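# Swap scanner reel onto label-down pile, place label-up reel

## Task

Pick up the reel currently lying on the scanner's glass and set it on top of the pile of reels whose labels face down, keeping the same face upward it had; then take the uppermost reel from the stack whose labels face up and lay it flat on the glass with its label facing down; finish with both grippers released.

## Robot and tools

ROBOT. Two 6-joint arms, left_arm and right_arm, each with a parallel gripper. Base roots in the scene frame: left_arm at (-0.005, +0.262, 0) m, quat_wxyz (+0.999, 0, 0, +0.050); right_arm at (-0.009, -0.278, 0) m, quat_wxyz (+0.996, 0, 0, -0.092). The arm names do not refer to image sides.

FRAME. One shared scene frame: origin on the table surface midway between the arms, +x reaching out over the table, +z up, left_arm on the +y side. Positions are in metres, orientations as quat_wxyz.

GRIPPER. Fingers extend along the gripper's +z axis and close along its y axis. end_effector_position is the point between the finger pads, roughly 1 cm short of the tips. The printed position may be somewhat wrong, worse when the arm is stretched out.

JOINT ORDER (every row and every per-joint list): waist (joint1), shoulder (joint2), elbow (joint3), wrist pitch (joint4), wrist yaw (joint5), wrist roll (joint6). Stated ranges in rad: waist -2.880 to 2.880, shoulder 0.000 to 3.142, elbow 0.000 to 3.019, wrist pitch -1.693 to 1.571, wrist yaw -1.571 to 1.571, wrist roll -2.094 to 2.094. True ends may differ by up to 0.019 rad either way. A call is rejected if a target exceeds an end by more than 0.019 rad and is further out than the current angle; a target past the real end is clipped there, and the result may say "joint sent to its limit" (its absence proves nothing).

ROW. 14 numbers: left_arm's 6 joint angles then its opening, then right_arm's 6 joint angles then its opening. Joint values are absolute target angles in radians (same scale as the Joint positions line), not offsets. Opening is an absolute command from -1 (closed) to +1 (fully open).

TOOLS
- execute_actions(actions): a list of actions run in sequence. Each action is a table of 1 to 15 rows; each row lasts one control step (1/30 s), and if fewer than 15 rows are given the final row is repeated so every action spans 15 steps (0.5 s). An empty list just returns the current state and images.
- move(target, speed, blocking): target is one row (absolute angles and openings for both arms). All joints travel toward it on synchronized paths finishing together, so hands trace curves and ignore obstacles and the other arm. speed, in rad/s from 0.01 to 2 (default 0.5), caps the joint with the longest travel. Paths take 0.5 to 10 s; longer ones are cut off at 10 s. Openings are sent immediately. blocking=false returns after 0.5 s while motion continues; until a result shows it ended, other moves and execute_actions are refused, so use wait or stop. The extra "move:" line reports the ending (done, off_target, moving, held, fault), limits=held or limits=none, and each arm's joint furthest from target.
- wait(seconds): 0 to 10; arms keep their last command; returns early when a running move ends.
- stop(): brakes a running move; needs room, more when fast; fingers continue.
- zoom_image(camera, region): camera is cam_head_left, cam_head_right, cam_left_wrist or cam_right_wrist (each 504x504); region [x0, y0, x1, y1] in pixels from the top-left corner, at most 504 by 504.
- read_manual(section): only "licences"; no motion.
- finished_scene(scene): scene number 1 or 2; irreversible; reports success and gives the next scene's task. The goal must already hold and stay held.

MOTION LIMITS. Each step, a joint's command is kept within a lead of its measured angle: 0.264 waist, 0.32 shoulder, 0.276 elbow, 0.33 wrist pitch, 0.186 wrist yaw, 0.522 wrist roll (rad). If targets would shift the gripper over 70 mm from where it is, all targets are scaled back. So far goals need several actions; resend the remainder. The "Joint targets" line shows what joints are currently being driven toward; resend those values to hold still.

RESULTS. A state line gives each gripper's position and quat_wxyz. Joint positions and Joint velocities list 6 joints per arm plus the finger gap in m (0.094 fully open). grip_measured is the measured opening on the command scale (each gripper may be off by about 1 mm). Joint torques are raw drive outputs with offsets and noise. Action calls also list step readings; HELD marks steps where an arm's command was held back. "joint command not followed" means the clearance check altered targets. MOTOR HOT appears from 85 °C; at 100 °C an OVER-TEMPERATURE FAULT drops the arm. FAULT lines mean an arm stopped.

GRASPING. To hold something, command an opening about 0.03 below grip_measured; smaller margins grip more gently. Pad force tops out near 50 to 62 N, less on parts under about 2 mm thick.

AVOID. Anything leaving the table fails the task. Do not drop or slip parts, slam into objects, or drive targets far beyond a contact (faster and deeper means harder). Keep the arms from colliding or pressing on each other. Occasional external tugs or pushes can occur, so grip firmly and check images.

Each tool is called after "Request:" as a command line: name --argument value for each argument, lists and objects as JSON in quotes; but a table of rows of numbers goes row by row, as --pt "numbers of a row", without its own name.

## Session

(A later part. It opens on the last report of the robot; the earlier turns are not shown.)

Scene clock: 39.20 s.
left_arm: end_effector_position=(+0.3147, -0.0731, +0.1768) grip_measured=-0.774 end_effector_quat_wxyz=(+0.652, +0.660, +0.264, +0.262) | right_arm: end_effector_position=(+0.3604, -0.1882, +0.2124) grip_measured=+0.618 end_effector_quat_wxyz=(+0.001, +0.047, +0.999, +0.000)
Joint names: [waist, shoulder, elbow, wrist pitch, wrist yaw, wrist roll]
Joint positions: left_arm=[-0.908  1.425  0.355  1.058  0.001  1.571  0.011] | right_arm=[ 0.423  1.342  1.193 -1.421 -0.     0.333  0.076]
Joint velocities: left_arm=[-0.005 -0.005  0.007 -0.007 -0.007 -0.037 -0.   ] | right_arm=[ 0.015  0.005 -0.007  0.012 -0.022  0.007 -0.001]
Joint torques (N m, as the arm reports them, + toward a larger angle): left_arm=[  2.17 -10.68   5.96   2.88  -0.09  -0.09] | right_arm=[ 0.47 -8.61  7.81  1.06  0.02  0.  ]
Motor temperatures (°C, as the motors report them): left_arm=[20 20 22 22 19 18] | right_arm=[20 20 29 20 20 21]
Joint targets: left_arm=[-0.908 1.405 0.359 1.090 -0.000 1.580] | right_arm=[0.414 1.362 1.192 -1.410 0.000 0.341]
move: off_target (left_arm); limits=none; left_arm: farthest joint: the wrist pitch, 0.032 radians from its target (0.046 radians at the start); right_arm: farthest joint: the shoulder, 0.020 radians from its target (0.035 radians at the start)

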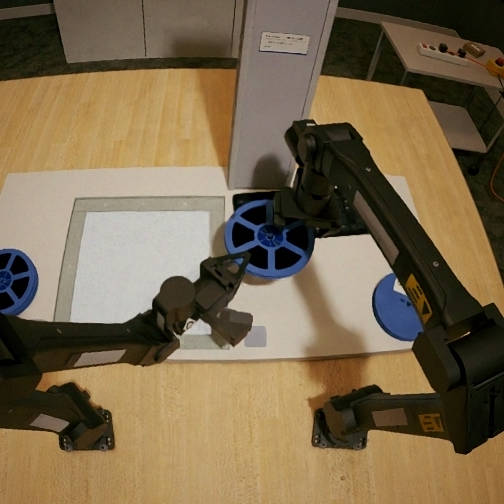

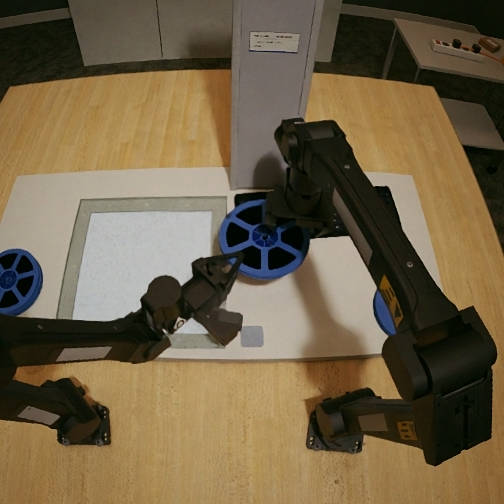

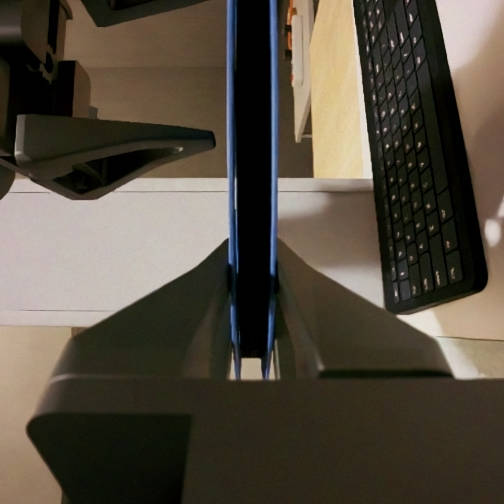

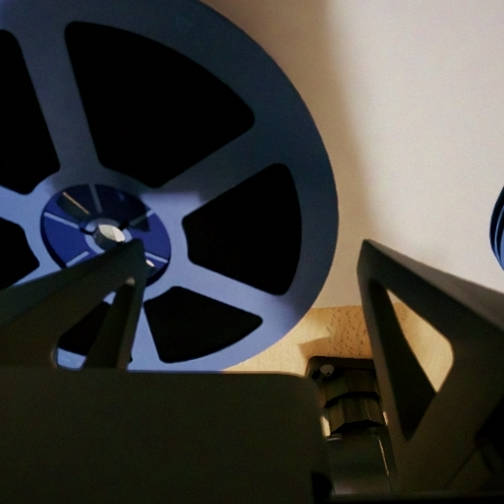

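Request:
move --target '[-0.908,1.405,0.359,1.105,0,1.58,-0.81,0.414,1.367,1.155,-1.37,0,0.341,0.62]' --speed 0.1

Scene clock: 40.20 s.
left_arm: end_effector_position=(+0.3147, -0.0732, +0.1794) grip_measured=-0.774 end_effector_quat_wxyz=(+0.656, +0.657, +0.263, +0.263) | right_arm: end_effector_position=(+0.3595, -0.1884, +0.1999) grip_measured=+0.618 end_effector_quat_wxyz=(+0.003, +0.047, +0.999, +0.001)
Joint names: [waist, shoulder, elbow, wrist pitch, wrist yaw, wrist roll]
Joint positions: left_arm=[-0.908  1.425  0.355  1.068  0.001  1.573  0.011] | right_arm=[ 0.423  1.342  1.16  -1.383 -0.     0.334  0.076]
Joint velocities: left_arm=[-0.005 -0.005 -0.007  0.002  0.037 -0.007 -0.001] | right_arm=[ 0.015  0.005  0.012 -0.007  0.051  0.007 -0.002]
Joint torques (N m, as the arm reports them, + toward a larger angle): left_arm=[  2.22 -10.48   6.06   3.03  -0.1   -0.1 ] | right_arm=[ 0.63 -7.92  7.45  1.17  0.03  0.  ]
Motor temperatures (°C, as the motors report them): left_arm=[20 20 22 22 19 18] | right_arm=[20 20 29 20 20 21]
Joint targets: left_arm=[-0.908 1.405 0.359 1.105 0.000 1.580] | right_arm=[0.414 1.367 1.155 -1.370 0.000 0.341]
move: off_target (left_arm, right_arm); limits=none; left_arm: farthest joint: the wrist pitch, 0.037 radians from its target (0.047 radians at the start); right_arm: farthest joint: the shoulder, 0.025 radians from its target (0.025 radians at the start)

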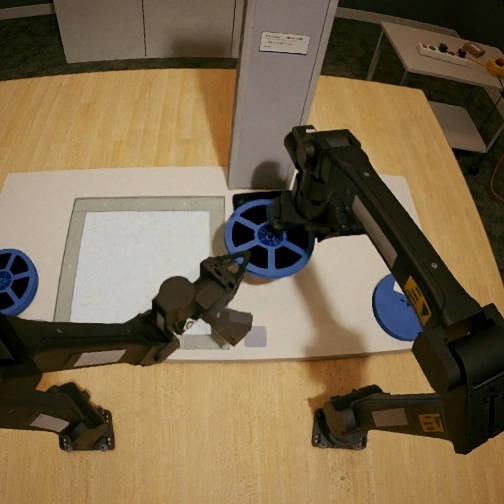

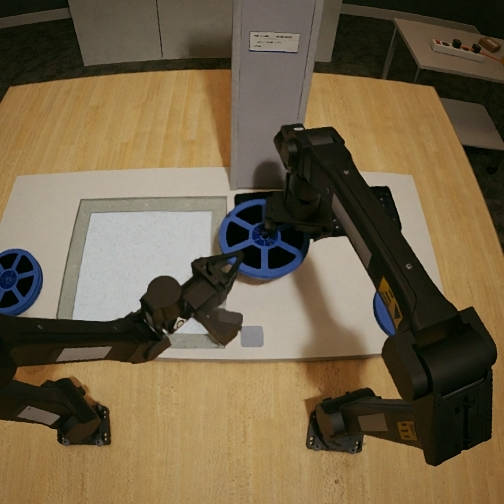

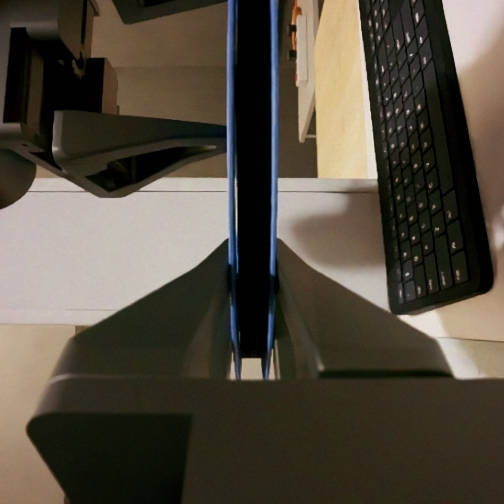

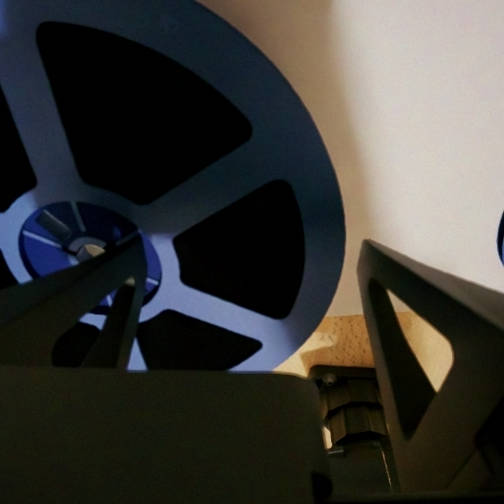

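Request:
zoom_image --camera "cam_right_wrist" --region '[0,180,200,340]'

Region (0, 180, 200, 340) of cam_right_wrist's 504x504 image, scaled by 2.520, with more detail than that image has; it fills the top 403 rows of this view, and the rest is white.

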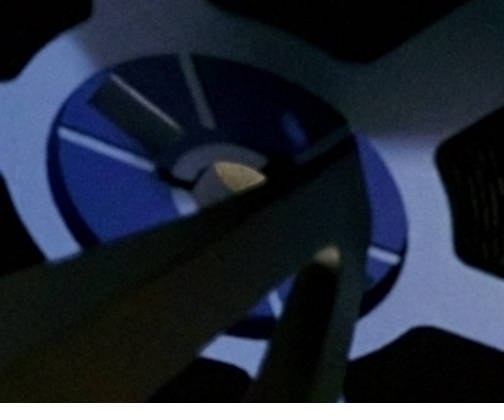

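Request:
execute_actions --actions '[[[-0.908,1.405,0.359,1.09,0,1.58,-0.81,0.414,1.35,1.16,-1.39,0,0.341,0.56],[-0.908,1.405,0.359,1.09,0,1.58,-0.81,0.414,1.35,1.16,-1.40,0,0.341,0.56],[-0.908,1.405,0.359,1.09,0,1.58,-0.81,0.414,1.35,1.16,-1.405,0,0.341,0.56],[-0.908,1.405,0.359,1.09,0,1.58,-0.81,0.414,1.35,1.16,-1.405,0,0.341,0.56],[-0.908,1.405,0.359,1.09,0,1.58,-0.81,0.414,1.35,1.16,-1.405,0,0.341,0.56],[-0.908,1.405,0.359,1.09,0,1.58,-0.81,0.414,1.35,1.16,-1.405,0,0.341,0.56],[-0.908,1.405,0.359,1.1,0,1.58,-0.81,0.414,1.35,1.155,-1.405,0,0.341,0.56],[-0.908,1.405,0.359,1.105,0,1.58,-0.81,0.414,1.35,1.15,-1.40,0,0.341,0.56]]]'

Scene clock: 41.20 s.
left_arm: end_effector_position=(+0.3147, -0.0732, +0.1794) grip_measured=-0.774 end_effector_quat_wxyz=(+0.656, +0.657, +0.262, +0.263) | right_arm: end_effector_position=(+0.3571, -0.1889, +0.1999) grip_measured=+0.562 end_effector_quat_wxyz=(-0.002, +0.048, +0.999, -0.000)
Joint names: [waist, shoulder, elbow, wrist pitch, wrist yaw, wrist roll]
Joint positions: left_arm=[-0.908  1.425  0.355  1.068  0.001  1.573  0.011] | right_arm=[ 0.423  1.342  1.16  -1.393 -0.001  0.335  0.073]
Joint velocities: left_arm=[-0.015 -0.015 -0.017 -0.017  0.081 -0.007 -0.   ] | right_arm=[-0.005 -0.005  0.002 -0.007  0.037 -0.007 -0.   ]
Joint torques (N m, as the arm reports them, + toward a larger angle): left_arm=[  2.3  -10.77   5.95   3.05  -0.09  -0.1 ] | right_arm=[ 0.44 -9.46  7.08  0.18  0.03 -0.01]
Motor temperatures (°C, as the motors report them): left_arm=[20 20 22 23 19 18] | right_arm=[20 21 28 20 20 21]
Joint targets: left_arm=[-0.908 1.405 0.359 1.105 0.000 1.580] | right_arm=[0.414 1.350 1.150 -1.400 -0.000 0.341]
Step readings (joint positions):
0: left_arm=[-0.908 1.425 0.355 1.068 0.001 1.573] | right_arm=[0.423 1.342 1.160 -1.383 -0.000 0.334]
1: left_arm=[-0.908 1.425 0.355 1.068 0.001 1.573] | right_arm=[0.423 1.342 1.160 -1.383 -0.001 0.334]
2: left_arm=[-0.908 1.425 0.355 1.068 0.001 1.573] | right_arm=[0.423 1.342 1.160 -1.384 -0.001 0.334]
4: left_arm=[-0.908 1.425 0.355 1.068 0.001 1.573] | right_arm=[0.423 1.342 1.160 -1.389 -0.001 0.334]
8: left_arm=[-0.908 1.425 0.355 1.068 0.001 1.573] | right_arm=[0.423 1.342 1.160 -1.393 -0.001 0.334]
15: Joint positions above

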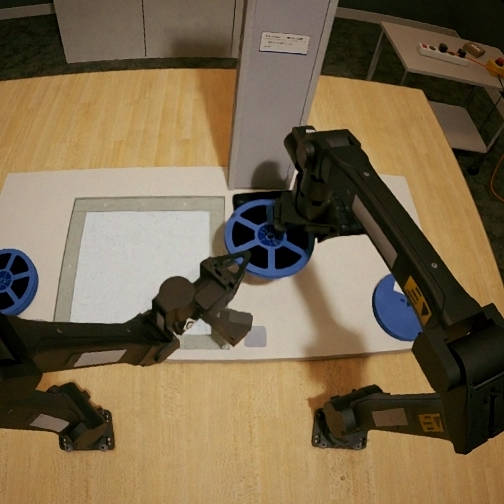

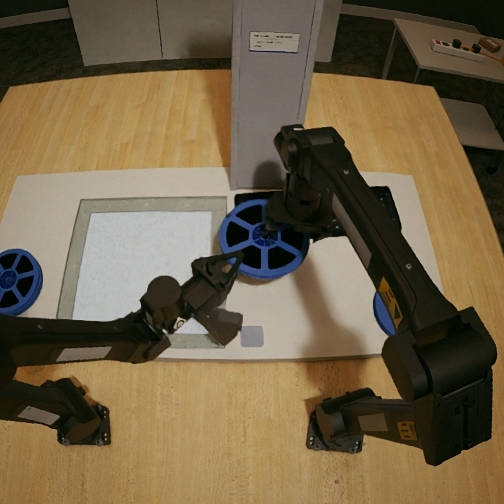

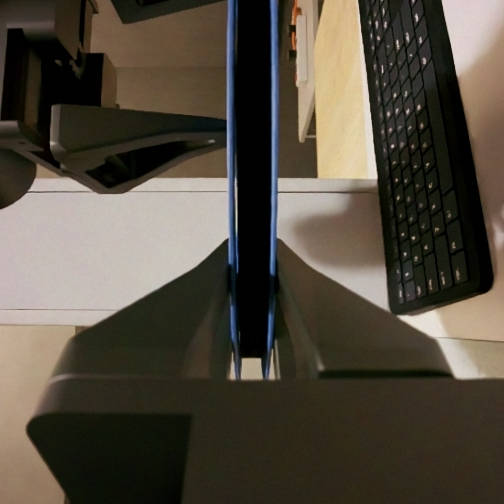

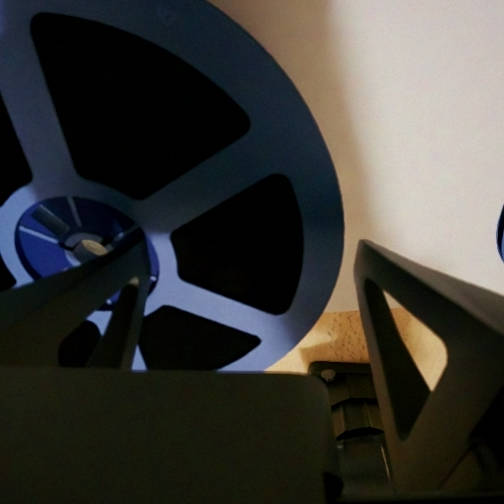

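Resting on the hub floor. Close.

Request:
execute_actions --actions '[[[-0.908,1.405,0.359,1.105,0,1.58,-0.81,0.425,1.35,1.155,-1.395,0,0.341,0.5],[-0.908,1.405,0.359,1.105,0,1.58,-0.81,0.428,1.35,1.155,-1.395,0,0.341,0.46],[-0.908,1.405,0.359,1.105,0,1.58,-0.81,0.43,1.35,1.155,-1.395,0,0.341,0.42],[-0.908,1.405,0.359,1.105,0,1.58,-0.81,0.43,1.35,1.155,-1.395,0,0.341,0.39],[-0.908,1.405,0.359,1.105,0,1.58,-0.81,0.43,1.35,1.155,-1.395,0,0.341,0.37],[-0.908,1.405,0.359,1.105,0,1.58,-0.81,0.43,1.35,1.155,-1.395,0,0.341,0.35],[-0.908,1.405,0.359,1.105,0,1.58,-0.81,0.43,1.35,1.155,-1.395,0,0.341,0.33],[-0.908,1.405,0.359,1.105,0,1.58,-0.81,0.43,1.35,1.155,-1.395,0,0.341,0.31],[-0.908,1.405,0.359,1.105,0,1.58,-0.81,0.43,1.35,1.155,-1.395,0,0.341,0.295],[-0.908,1.405,0.359,1.105,0,1.58,-0.81,0.43,1.35,1.155,-1.395,0,0.341,0.28]]]'

Scene clock: 42.07 s.
left_arm: end_effector_position=(+0.3146, -0.0732, +0.1794) grip_measured=-0.774 end_effector_quat_wxyz=(+0.656, +0.657, +0.262, +0.263) | right_arm: end_effector_position=(+0.3569, -0.1881, +0.1999) grip_measured=+0.316 end_effector_quat_wxyz=(-0.002, +0.048, +0.999, +0.001)
Joint names: [waist, shoulder, elbow, wrist pitch, wrist yaw, wrist roll]
Joint positions: left_arm=[-0.908  1.425  0.355  1.068  0.002  1.573  0.011] | right_arm=[ 0.424  1.342  1.16  -1.393 -0.004  0.335  0.062]
Joint velocities: left_arm=[-0.005  0.005  0.012 -0.007 -0.037 -0.051 -0.   ] | right_arm=[-0.005 -0.015  0.002 -0.002 -0.022  0.022 -0.001]
Joint torques (N m, as the arm reports them, + toward a larger angle): left_arm=[  2.28 -10.79   5.89   3.06  -0.13  -0.1 ] | right_arm=[ 1.48 -9.32  7.45  0.42  0.16 -0.01]
Motor temperatures (°C, as the motors report them): left_arm=[20 20 22 23 19 18] | right_arm=[20 21 28 20 20 21]
Joint targets: left_arm=[-0.908 1.405 0.359 1.105 -0.000 1.580] | right_arm=[0.430 1.350 1.155 -1.395 -0.000 0.341]
Step readings (joint positions):
0: left_arm=[-0.908 1.425 0.355 1.068 0.001 1.573] | right_arm=[0.423 1.342 1.160 -1.393 -0.001 0.335]
1: left_arm=[-0.908 1.425 0.355 1.068 0.001 1.573] | right_arm=[0.423 1.342 1.160 -1.393 -0.001 0.335]
2: left_arm=[-0.908 1.425 0.355 1.068 0.001 1.573] | right_arm=[0.423 1.342 1.160 -1.393 -0.001 0.335]
4: left_arm=[-0.908 1.425 0.355 1.068 0.001 1.573] | right_arm=[0.423 1.342 1.160 -1.393 -0.002 0.335]
8: left_arm=[-0.908 1.425 0.355 1.068 0.002 1.573] | right_arm=[0.424 1.342 1.160 -1.393 -0.004 0.335]
15: Joint positions above

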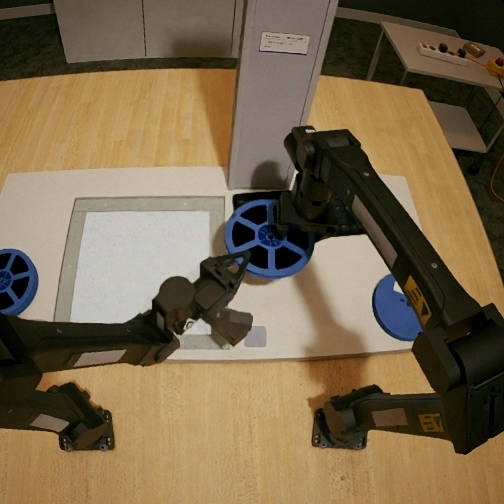

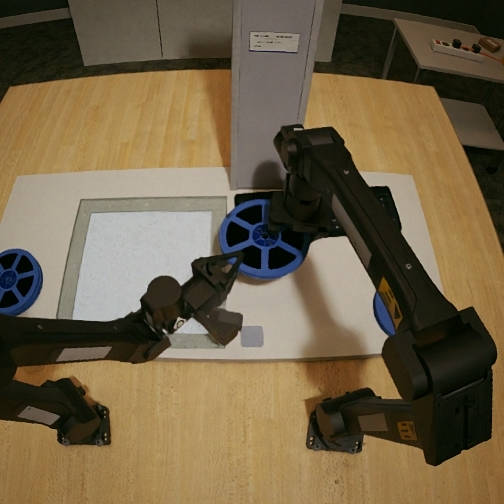

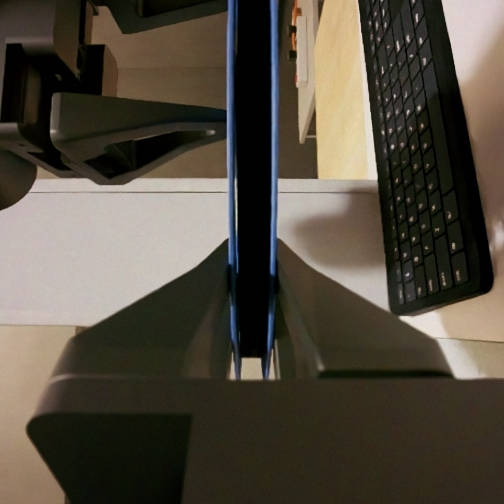

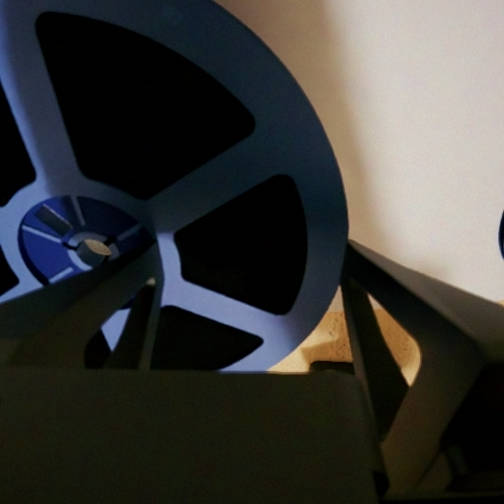

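Request:
execute_actions --actions '[[[-0.908,1.405,0.359,1.09,0,1.58,-0.81,0.425,1.335,1.178,-1.393,0,0.341,0.27],[-0.908,1.405,0.359,1.08,0,1.58,-0.81,0.425,1.335,1.178,-1.393,0,0.341,0.27],[-0.908,1.405,0.359,1.08,0,1.58,-0.81,0.425,1.335,1.178,-1.393,0,0.341,0.27],[-0.908,1.405,0.359,1.08,0,1.58,-0.77,0.425,1.335,1.178,-1.393,0,0.341,0.27],[-0.908,1.405,0.359,1.08,0,1.58,-0.74,0.425,1.335,1.178,-1.393,0,0.341,0.27],[-0.908,1.405,0.359,1.08,0,1.58,-0.7,0.425,1.335,1.178,-1.393,0,0.341,0.27],[-0.908,1.405,0.359,1.08,0,1.58,-0.6,0.425,1.335,1.178,-1.393,0,0.341,0.27],[-0.908,1.405,0.359,1.08,0,1.58,-0.2,0.425,1.335,1.178,-1.393,0,0.341,0.27]]]'

Scene clock: 42.90 s.
left_arm: end_effector_position=(+0.3146, -0.0732, +0.1794) grip_measured=-0.203 end_effector_quat_wxyz=(+0.656, +0.657, +0.262, +0.263) | right_arm: end_effector_position=(+0.3570, -0.1886, +0.1999) grip_measured=+0.316 end_effector_quat_wxyz=(-0.002, +0.048, +0.999, -0.000)
Joint names: [waist, shoulder, elbow, wrist pitch, wrist yaw, wrist roll]
Joint positions: left_arm=[-0.908  1.425  0.355  1.068  0.002  1.573  0.037] | right_arm=[ 0.424  1.342  1.16  -1.393 -0.001  0.335  0.062]
Joint velocities: left_arm=[-0.005  0.005  0.002  0.002  0.081 -0.007  0.   ] | right_arm=[-0.015 -0.015 -0.002  0.002 -0.007 -0.051 -0.001]
Joint torques (N m, as the arm reports them, + toward a larger angle): left_arm=[  2.24 -11.1    6.03   2.12  -0.13  -0.1 ] | right_arm=[  1.15 -10.65   9.22   0.52   0.04  -0.02]
Motor temperatures (°C, as the motors report them): left_arm=[20 20 22 23 19 18] | right_arm=[20 21 28 20 20 21]
Joint targets: left_arm=[-0.908 1.405 0.359 1.080 -0.000 1.580] | right_arm=[0.425 1.335 1.178 -1.393 0.000 0.341]
Step readings (joint positions):
0: left_arm=[-0.908 1.425 0.355 1.068 0.002 1.573] | right_arm=[0.424 1.342 1.160 -1.393 -0.004 0.335]
1: left_arm=[-0.908 1.425 0.355 1.068 0.002 1.573] | right_arm=[0.424 1.342 1.160 -1.393 -0.004 0.335]
2: left_arm=[-0.908 1.425 0.355 1.068 0.002 1.573] | right_arm=[0.424 1.342 1.160 -1.393 -0.004 0.335]
4: left_arm=[-0.908 1.425 0.355 1.068 0.002 1.573] | right_arm=[0.424 1.342 1.160 -1.393 -0.004 0.335]
8: left_arm=[-0.908 1.425 0.355 1.068 0.002 1.573] | right_arm=[0.424 1.342 1.160 -1.393 -0.001 0.335]
15: Joint positions above

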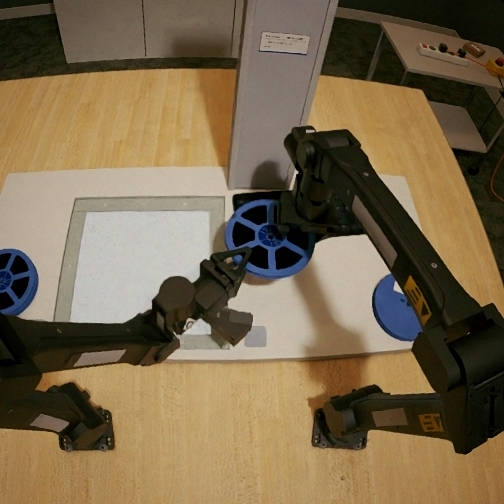

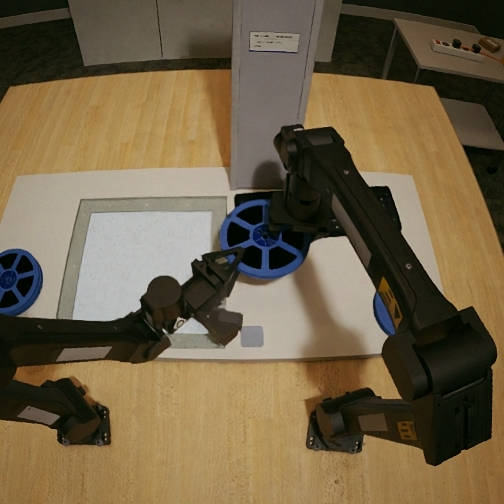

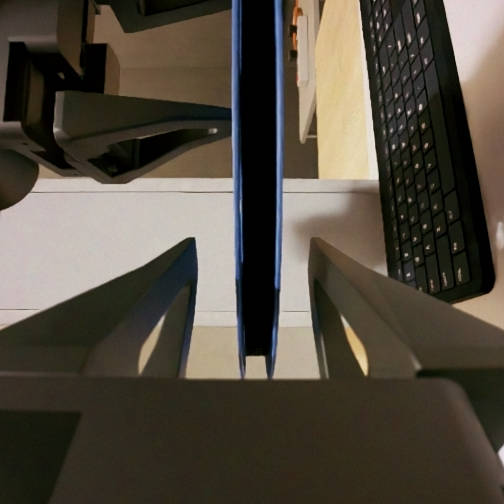

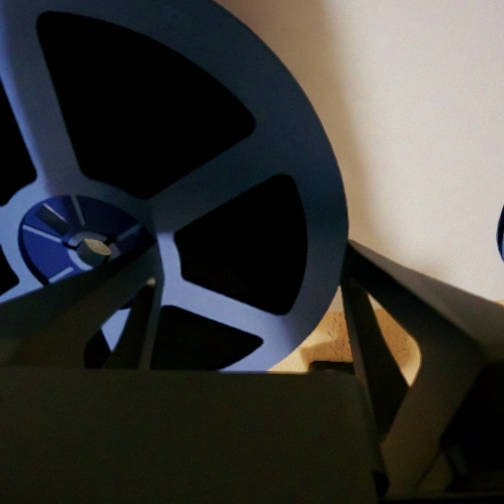

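Request:
move --target '[0.9,1.405,0.359,1.08,0,1.58,-0.2,0.425,1.335,1.178,-1.393,0,0.341,0.27]' --speed 1.0

Request:
move --target '[0.9,1.405,0.359,1.08,0,1.58,-0.2,0.93,1.905,1.555,-1.166,0,0.341,0.27]' --speed 0.35

Scene clock: 53.13 s.
left_arm: end_effector_position=(+0.2427, +0.6536, +0.1794) grip_measured=-0.203 end_effector_quat_wxyz=(+0.195, +0.198, +0.680, +0.679) | right_arm: end_effector_position=(+0.3570, -0.1886, +0.1999) grip_measured=+0.316 end_effector_quat_wxyz=(-0.002, +0.048, +0.999, -0.000)
Joint names: [waist, shoulder, elbow, wrist pitch, wrist yaw, wrist roll]
Joint positions: left_arm=[ 0.907  1.425  0.355  1.068 -0.     1.573  0.037] | right_arm=[ 0.424  1.342  1.16  -1.393 -0.001  0.335  0.062]
Joint velocities: left_arm=[-0.015 -0.005 -0.007  0.002  0.022  0.037  0.001] | right_arm=[-0.005 -0.005 -0.017 -0.002 -0.037  0.022 -0.   ]
Joint torques (N m, as the arm reports them, + toward a larger angle): left_arm=[  1.57 -10.8    5.96   2.17  -0.04  -0.1 ] | right_arm=[  1.17 -10.68   9.23   0.53   0.04  -0.02]
Motor temperatures (°C, as the motors report them): left_arm=[20 20 21 23 19 18] | right_arm=[20 21 28 20 20 21]
Joint targets: left_arm=[0.900 1.405 0.359 1.080 -0.000 1.580] | right_arm=[0.425 1.335 1.178 -1.393 -0.000 0.341]
move: done; limits=none; left_arm: farthest joint: the shoulder, 0.020 radians from its target (0.020 radians at the start); right_arm: farthest joint: the elbow, 0.018 radians from its target (0.018 radians at the start)

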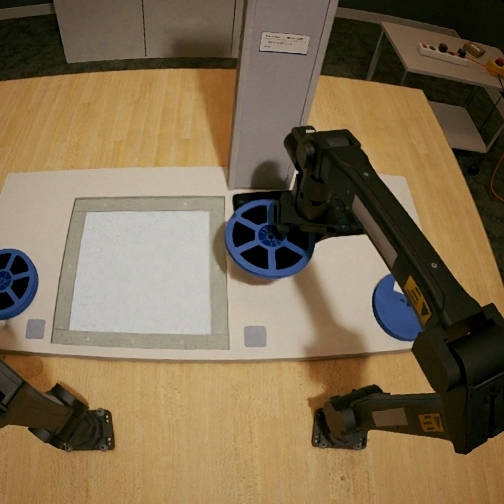

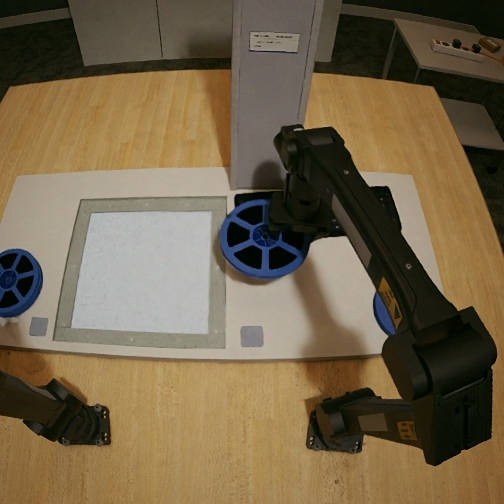

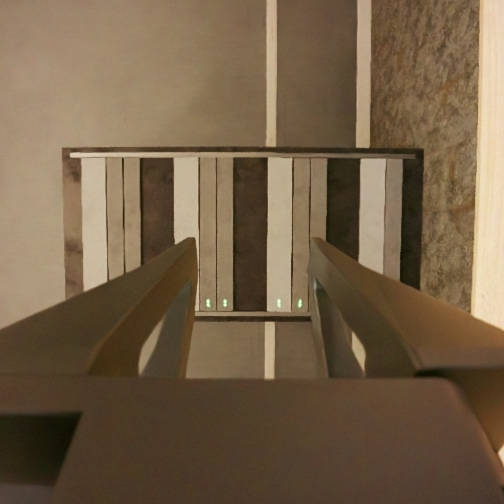

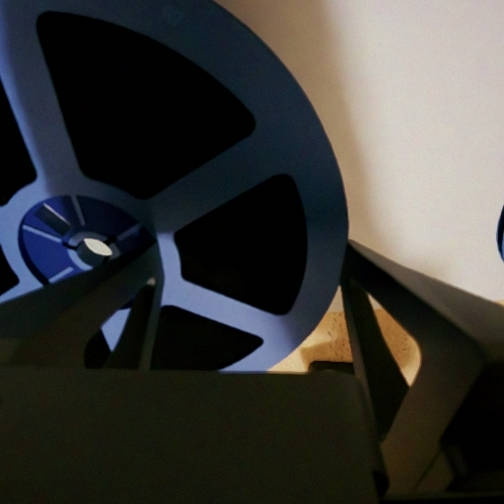

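Scene clock: 55.17 s.
left_arm: end_effector_position=(+0.2427, +0.6536, +0.1794) grip_measured=-0.203 end_effector_quat_wxyz=(+0.195, +0.198, +0.680, +0.679) | right_arm: end_effector_position=(+0.4028, +0.1069, +0.0802) grip_measured=+0.316 end_effector_quat_wxyz=(+0.006, -0.207, +0.978, +0.003)
Joint names: [waist, shoulder, elbow, wrist pitch, wrist yaw, wrist roll]
Joint positions: left_arm=[ 0.907  1.425  0.355  1.068 -0.     1.573  0.037] | right_arm=[ 0.937  1.892  1.509 -1.174  0.     0.335  0.062]
Joint velocities: left_arm=[ 0.005  0.005  0.002  0.012 -0.037 -0.037  0.   ] | right_arm=[-0.005 -0.015 -0.012 -0.017 -0.037  0.022 -0.001]
Joint torques (N m, as the arm reports them, + toward a larger angle): left_arm=[  1.61 -10.68   5.97   2.18  -0.04  -0.1 ] | right_arm=[  0.63 -18.15  10.9    0.95   0.01  -0.02]
Motor temperatures (°C, as the motors report them): left_arm=[20 20 21 23 19 18] | right_arm=[20 21 29 20 20 21]
Joint targets: left_arm=[0.900 1.405 0.359 1.080 0.000 1.580] | right_arm=[0.930 1.905 1.555 -1.166 0.000 0.341]
move: off_target (right_arm); limits=none; left_arm: farthest joint: the shoulder, 0.020 radians from its target (0.020 radians at the start); right_arm: farthest joint: the elbow, 0.046 radians from its target (0.395 radians at the start)

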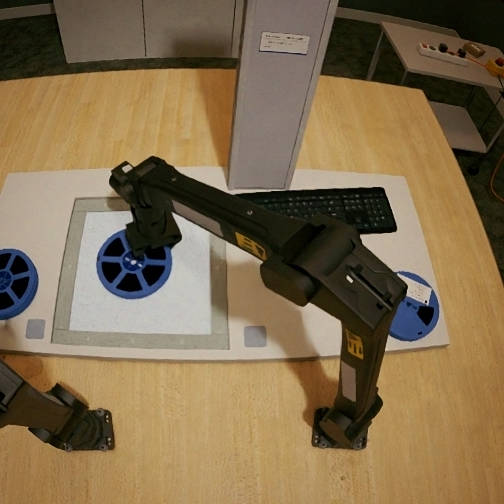

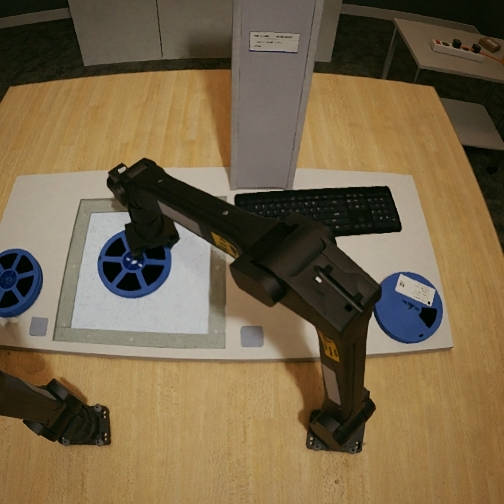

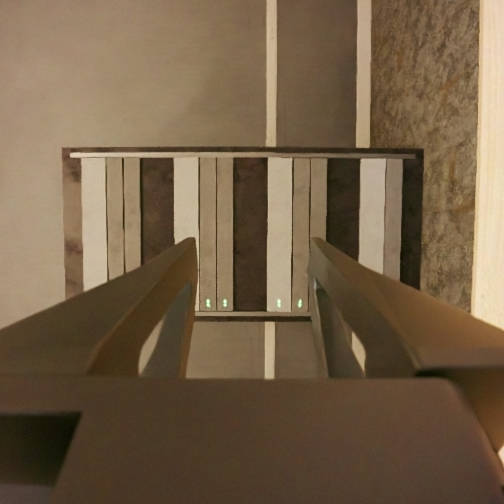

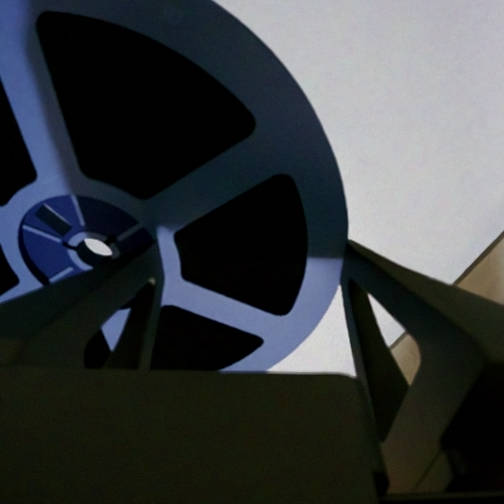

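Request:
move --target '[0.9,1.405,0.359,1.08,0,1.58,-0.2,0.93,1.965,1.54,-1.13,0,0.341,0.27]' --speed 0.06

Scene clock: 56.77 s.
left_arm: end_effector_position=(+0.2427, +0.6536, +0.1794) grip_measured=-0.203 end_effector_quat_wxyz=(+0.195, +0.198, +0.680, +0.679) | right_arm: end_effector_position=(+0.4065, +0.1109, +0.0563) grip_measured=+0.316 end_effector_quat_wxyz=(+0.001, -0.207, +0.978, +0.001)
Joint names: [waist, shoulder, elbow, wrist pitch, wrist yaw, wrist roll]
Joint positions: left_arm=[ 0.907  1.425  0.355  1.068 -0.     1.573  0.037] | right_arm=[ 0.937  1.935  1.509 -1.141 -0.001  0.335  0.062]
Joint velocities: left_arm=[-0.005 -0.015 -0.012 -0.007 -0.022 -0.081  0.001] | right_arm=[-0.015 -0.005 -0.017 -0.012 -0.051  0.007  0.001]
Joint torques (N m, as the arm reports them, + toward a larger angle): left_arm=[  1.63 -10.71   5.98   2.16  -0.04  -0.11] | right_arm=[  0.54 -17.28   9.6    1.12   0.05  -0.02]
Motor temperatures (°C, as the motors report them): left_arm=[20 20 21 23 19 18] | right_arm=[20 21 29 20 20 21]
Joint targets: left_arm=[0.900 1.405 0.359 1.080 -0.000 1.580] | right_arm=[0.930 1.965 1.540 -1.130 -0.000 0.341]
move: off_target (right_arm); limits=none; left_arm: farthest joint: the shoulder, 0.020 radians from its target (0.020 radians at the start); right_arm: farthest joint: the elbow, 0.031 radians from its target (0.031 radians at the start)

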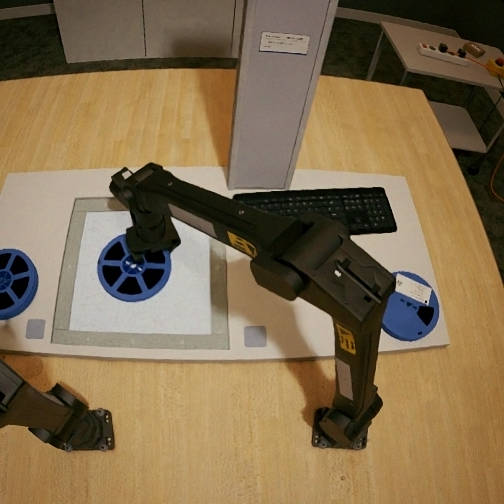

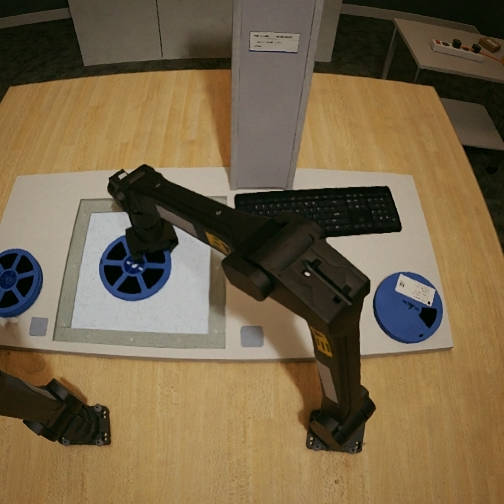

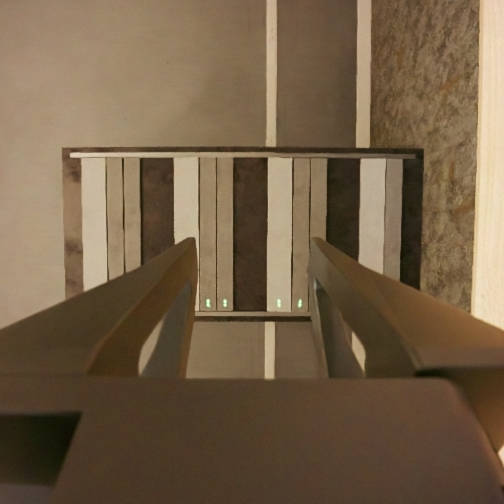

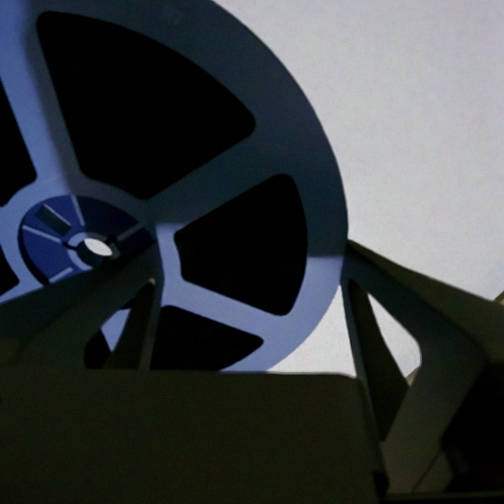

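Request:
execute_actions --actions '[[[0.9,1.405,0.359,1.08,0,1.58,-0.2,0.93,1.95,1.54,-1.13,0,0.341,0.32],[0.9,1.405,0.359,1.08,0,1.58,-0.2,0.93,1.95,1.54,-1.13,0,0.341,0.36],[0.9,1.405,0.359,1.08,0,1.58,-0.2,0.93,1.94,1.54,-1.13,0,0.341,0.5]]]'

Request:
move --target '[0.9,1.405,0.359,1.08,0,1.58,-0.2,0.93,1.78,1.54,-1.27,0,0.341,0.5]' --speed 0.3

Scene clock: 57.50 s.
left_arm: end_effector_position=(+0.2427, +0.6536, +0.1794) grip_measured=-0.203 end_effector_quat_wxyz=(+0.195, +0.198, +0.680, +0.679) | right_arm: end_effector_position=(+0.4067, +0.1110, +0.0563) grip_measured=+0.498 end_effector_quat_wxyz=(+0.002, -0.207, +0.978, +0.002)
Joint names: [waist, shoulder, elbow, wrist pitch, wrist yaw, wrist roll]
Joint positions: left_arm=[ 0.907  1.425  0.355  1.068 -0.     1.573  0.037] | right_arm=[ 0.937  1.935  1.509 -1.141 -0.001  0.335  0.07 ]
Joint velocities: left_arm=[-0.005 -0.005  0.007 -0.007  0.007  0.022  0.001] | right_arm=[-0.015  0.015 -0.027  0.007 -0.022  0.022  0.001]
Joint torques (N m, as the arm reports them, + toward a larger angle): left_arm=[  1.6  -10.76   5.98   2.16  -0.04  -0.1 ] | right_arm=[  0.53 -19.41   9.6    1.06   0.06  -0.02]
Motor temperatures (°C, as the motors report them): left_arm=[20 20 21 23 19 18] | right_arm=[20 21 29 20 20 21]
Joint targets: left_arm=[0.900 1.405 0.359 1.080 0.000 1.580] | right_arm=[0.930 1.940 1.540 -1.130 0.000 0.341]
Step readings (joint positions):
0: left_arm=[0.907 1.425 0.355 1.068 -0.000 1.573] | right_arm=[0.937 1.935 1.509 -1.141 -0.001 0.335]
1: left_arm=[0.907 1.425 0.355 1.068 -0.000 1.573] | right_arm=[0.937 1.935 1.509 -1.141 -0.001 0.335]
2: left_arm=[0.907 1.425 0.355 1.068 -0.000 1.573] | right_arm=[0.937 1.935 1.509 -1.141 -0.001 0.335]
4: left_arm=[0.907 1.425 0.355 1.068 -0.000 1.573] | right_arm=[0.937 1.935 1.509 -1.141 -0.001 0.335]
8: left_arm=[0.907 1.425 0.355 1.068 -0.000 1.573] | right_arm=[0.937 1.935 1.509 -1.141 -0.001 0.335]
15: Joint positions above

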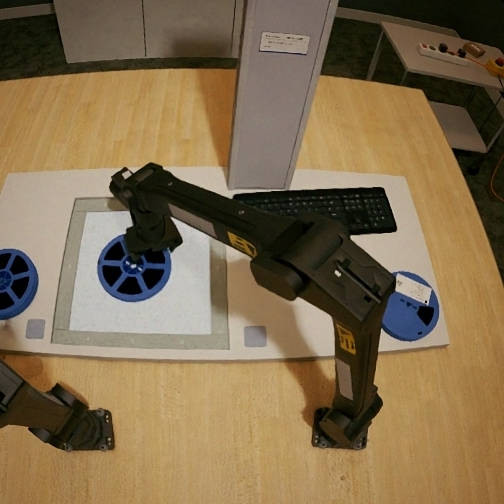

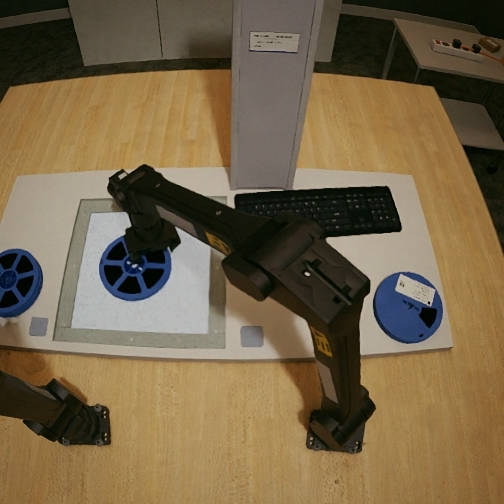

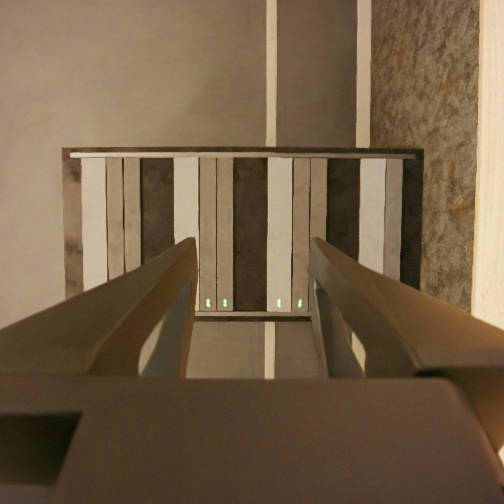

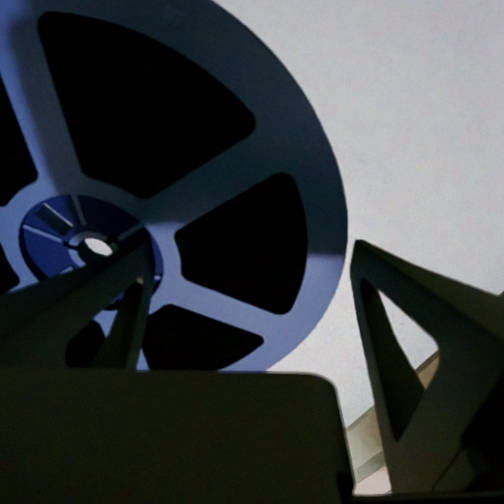

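Scene clock: 58.47 s.
left_arm: end_effector_position=(+0.2427, +0.6536, +0.1794) grip_measured=-0.203 end_effector_quat_wxyz=(+0.195, +0.198, +0.680, +0.679) | right_arm: end_effector_position=(+0.3887, +0.0941, +0.1423) grip_measured=+0.498 end_effector_quat_wxyz=(+0.019, -0.207, +0.978, +0.012)
Joint names: [waist, shoulder, elbow, wrist pitch, wrist yaw, wrist roll]
Joint positions: left_arm=[ 0.907  1.425  0.355  1.068 -0.     1.573  0.037] | right_arm=[ 0.937  1.774  1.509 -1.261 -0.001  0.335  0.07 ]
Joint velocities: left_arm=[ 0.005 -0.005  0.022  0.002  0.051  0.037 -0.001] | right_arm=[-0.005 -0.005 -0.012 -0.012 -0.066 -0.022  0.   ]
Joint torques (N m, as the arm reports them, + toward a larger angle): left_arm=[  1.59 -10.71   5.96   2.15  -0.04  -0.11] | right_arm=[  0.48 -17.33  10.18   0.21   0.05  -0.02]
Motor temperatures (°C, as the motors report them): left_arm=[20 20 21 23 19 18] | right_arm=[20 21 29 20 20 21]
Joint targets: left_arm=[0.900 1.405 0.359 1.080 -0.000 1.580] | right_arm=[0.930 1.780 1.540 -1.270 -0.000 0.341]
move: off_target (right_arm); limits=none; left_arm: farthest joint: the shoulder, 0.020 radians from its target (0.020 radians at the start); right_arm: farthest joint: the elbow, 0.031 radians from its target (0.031 radians at the start)

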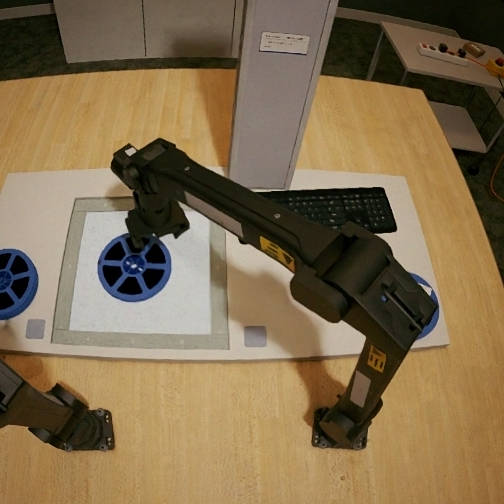

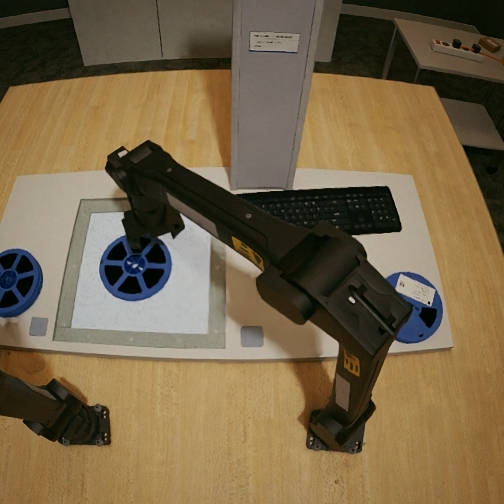

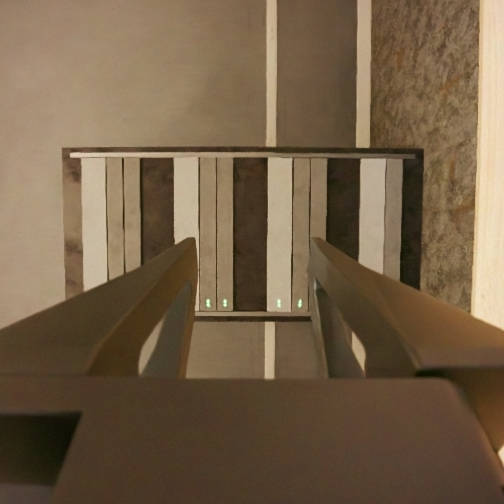

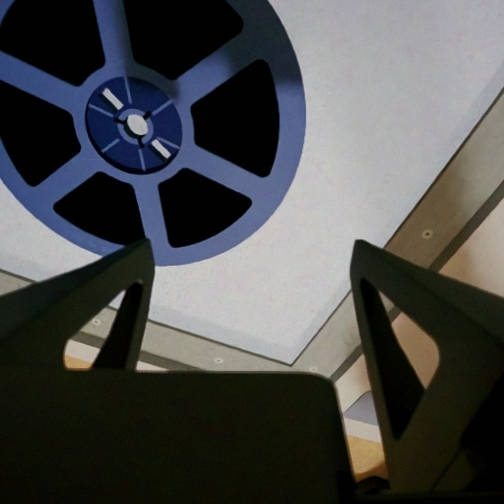

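Request:
finished_scene --scene 2

The scene is finished: the task was done.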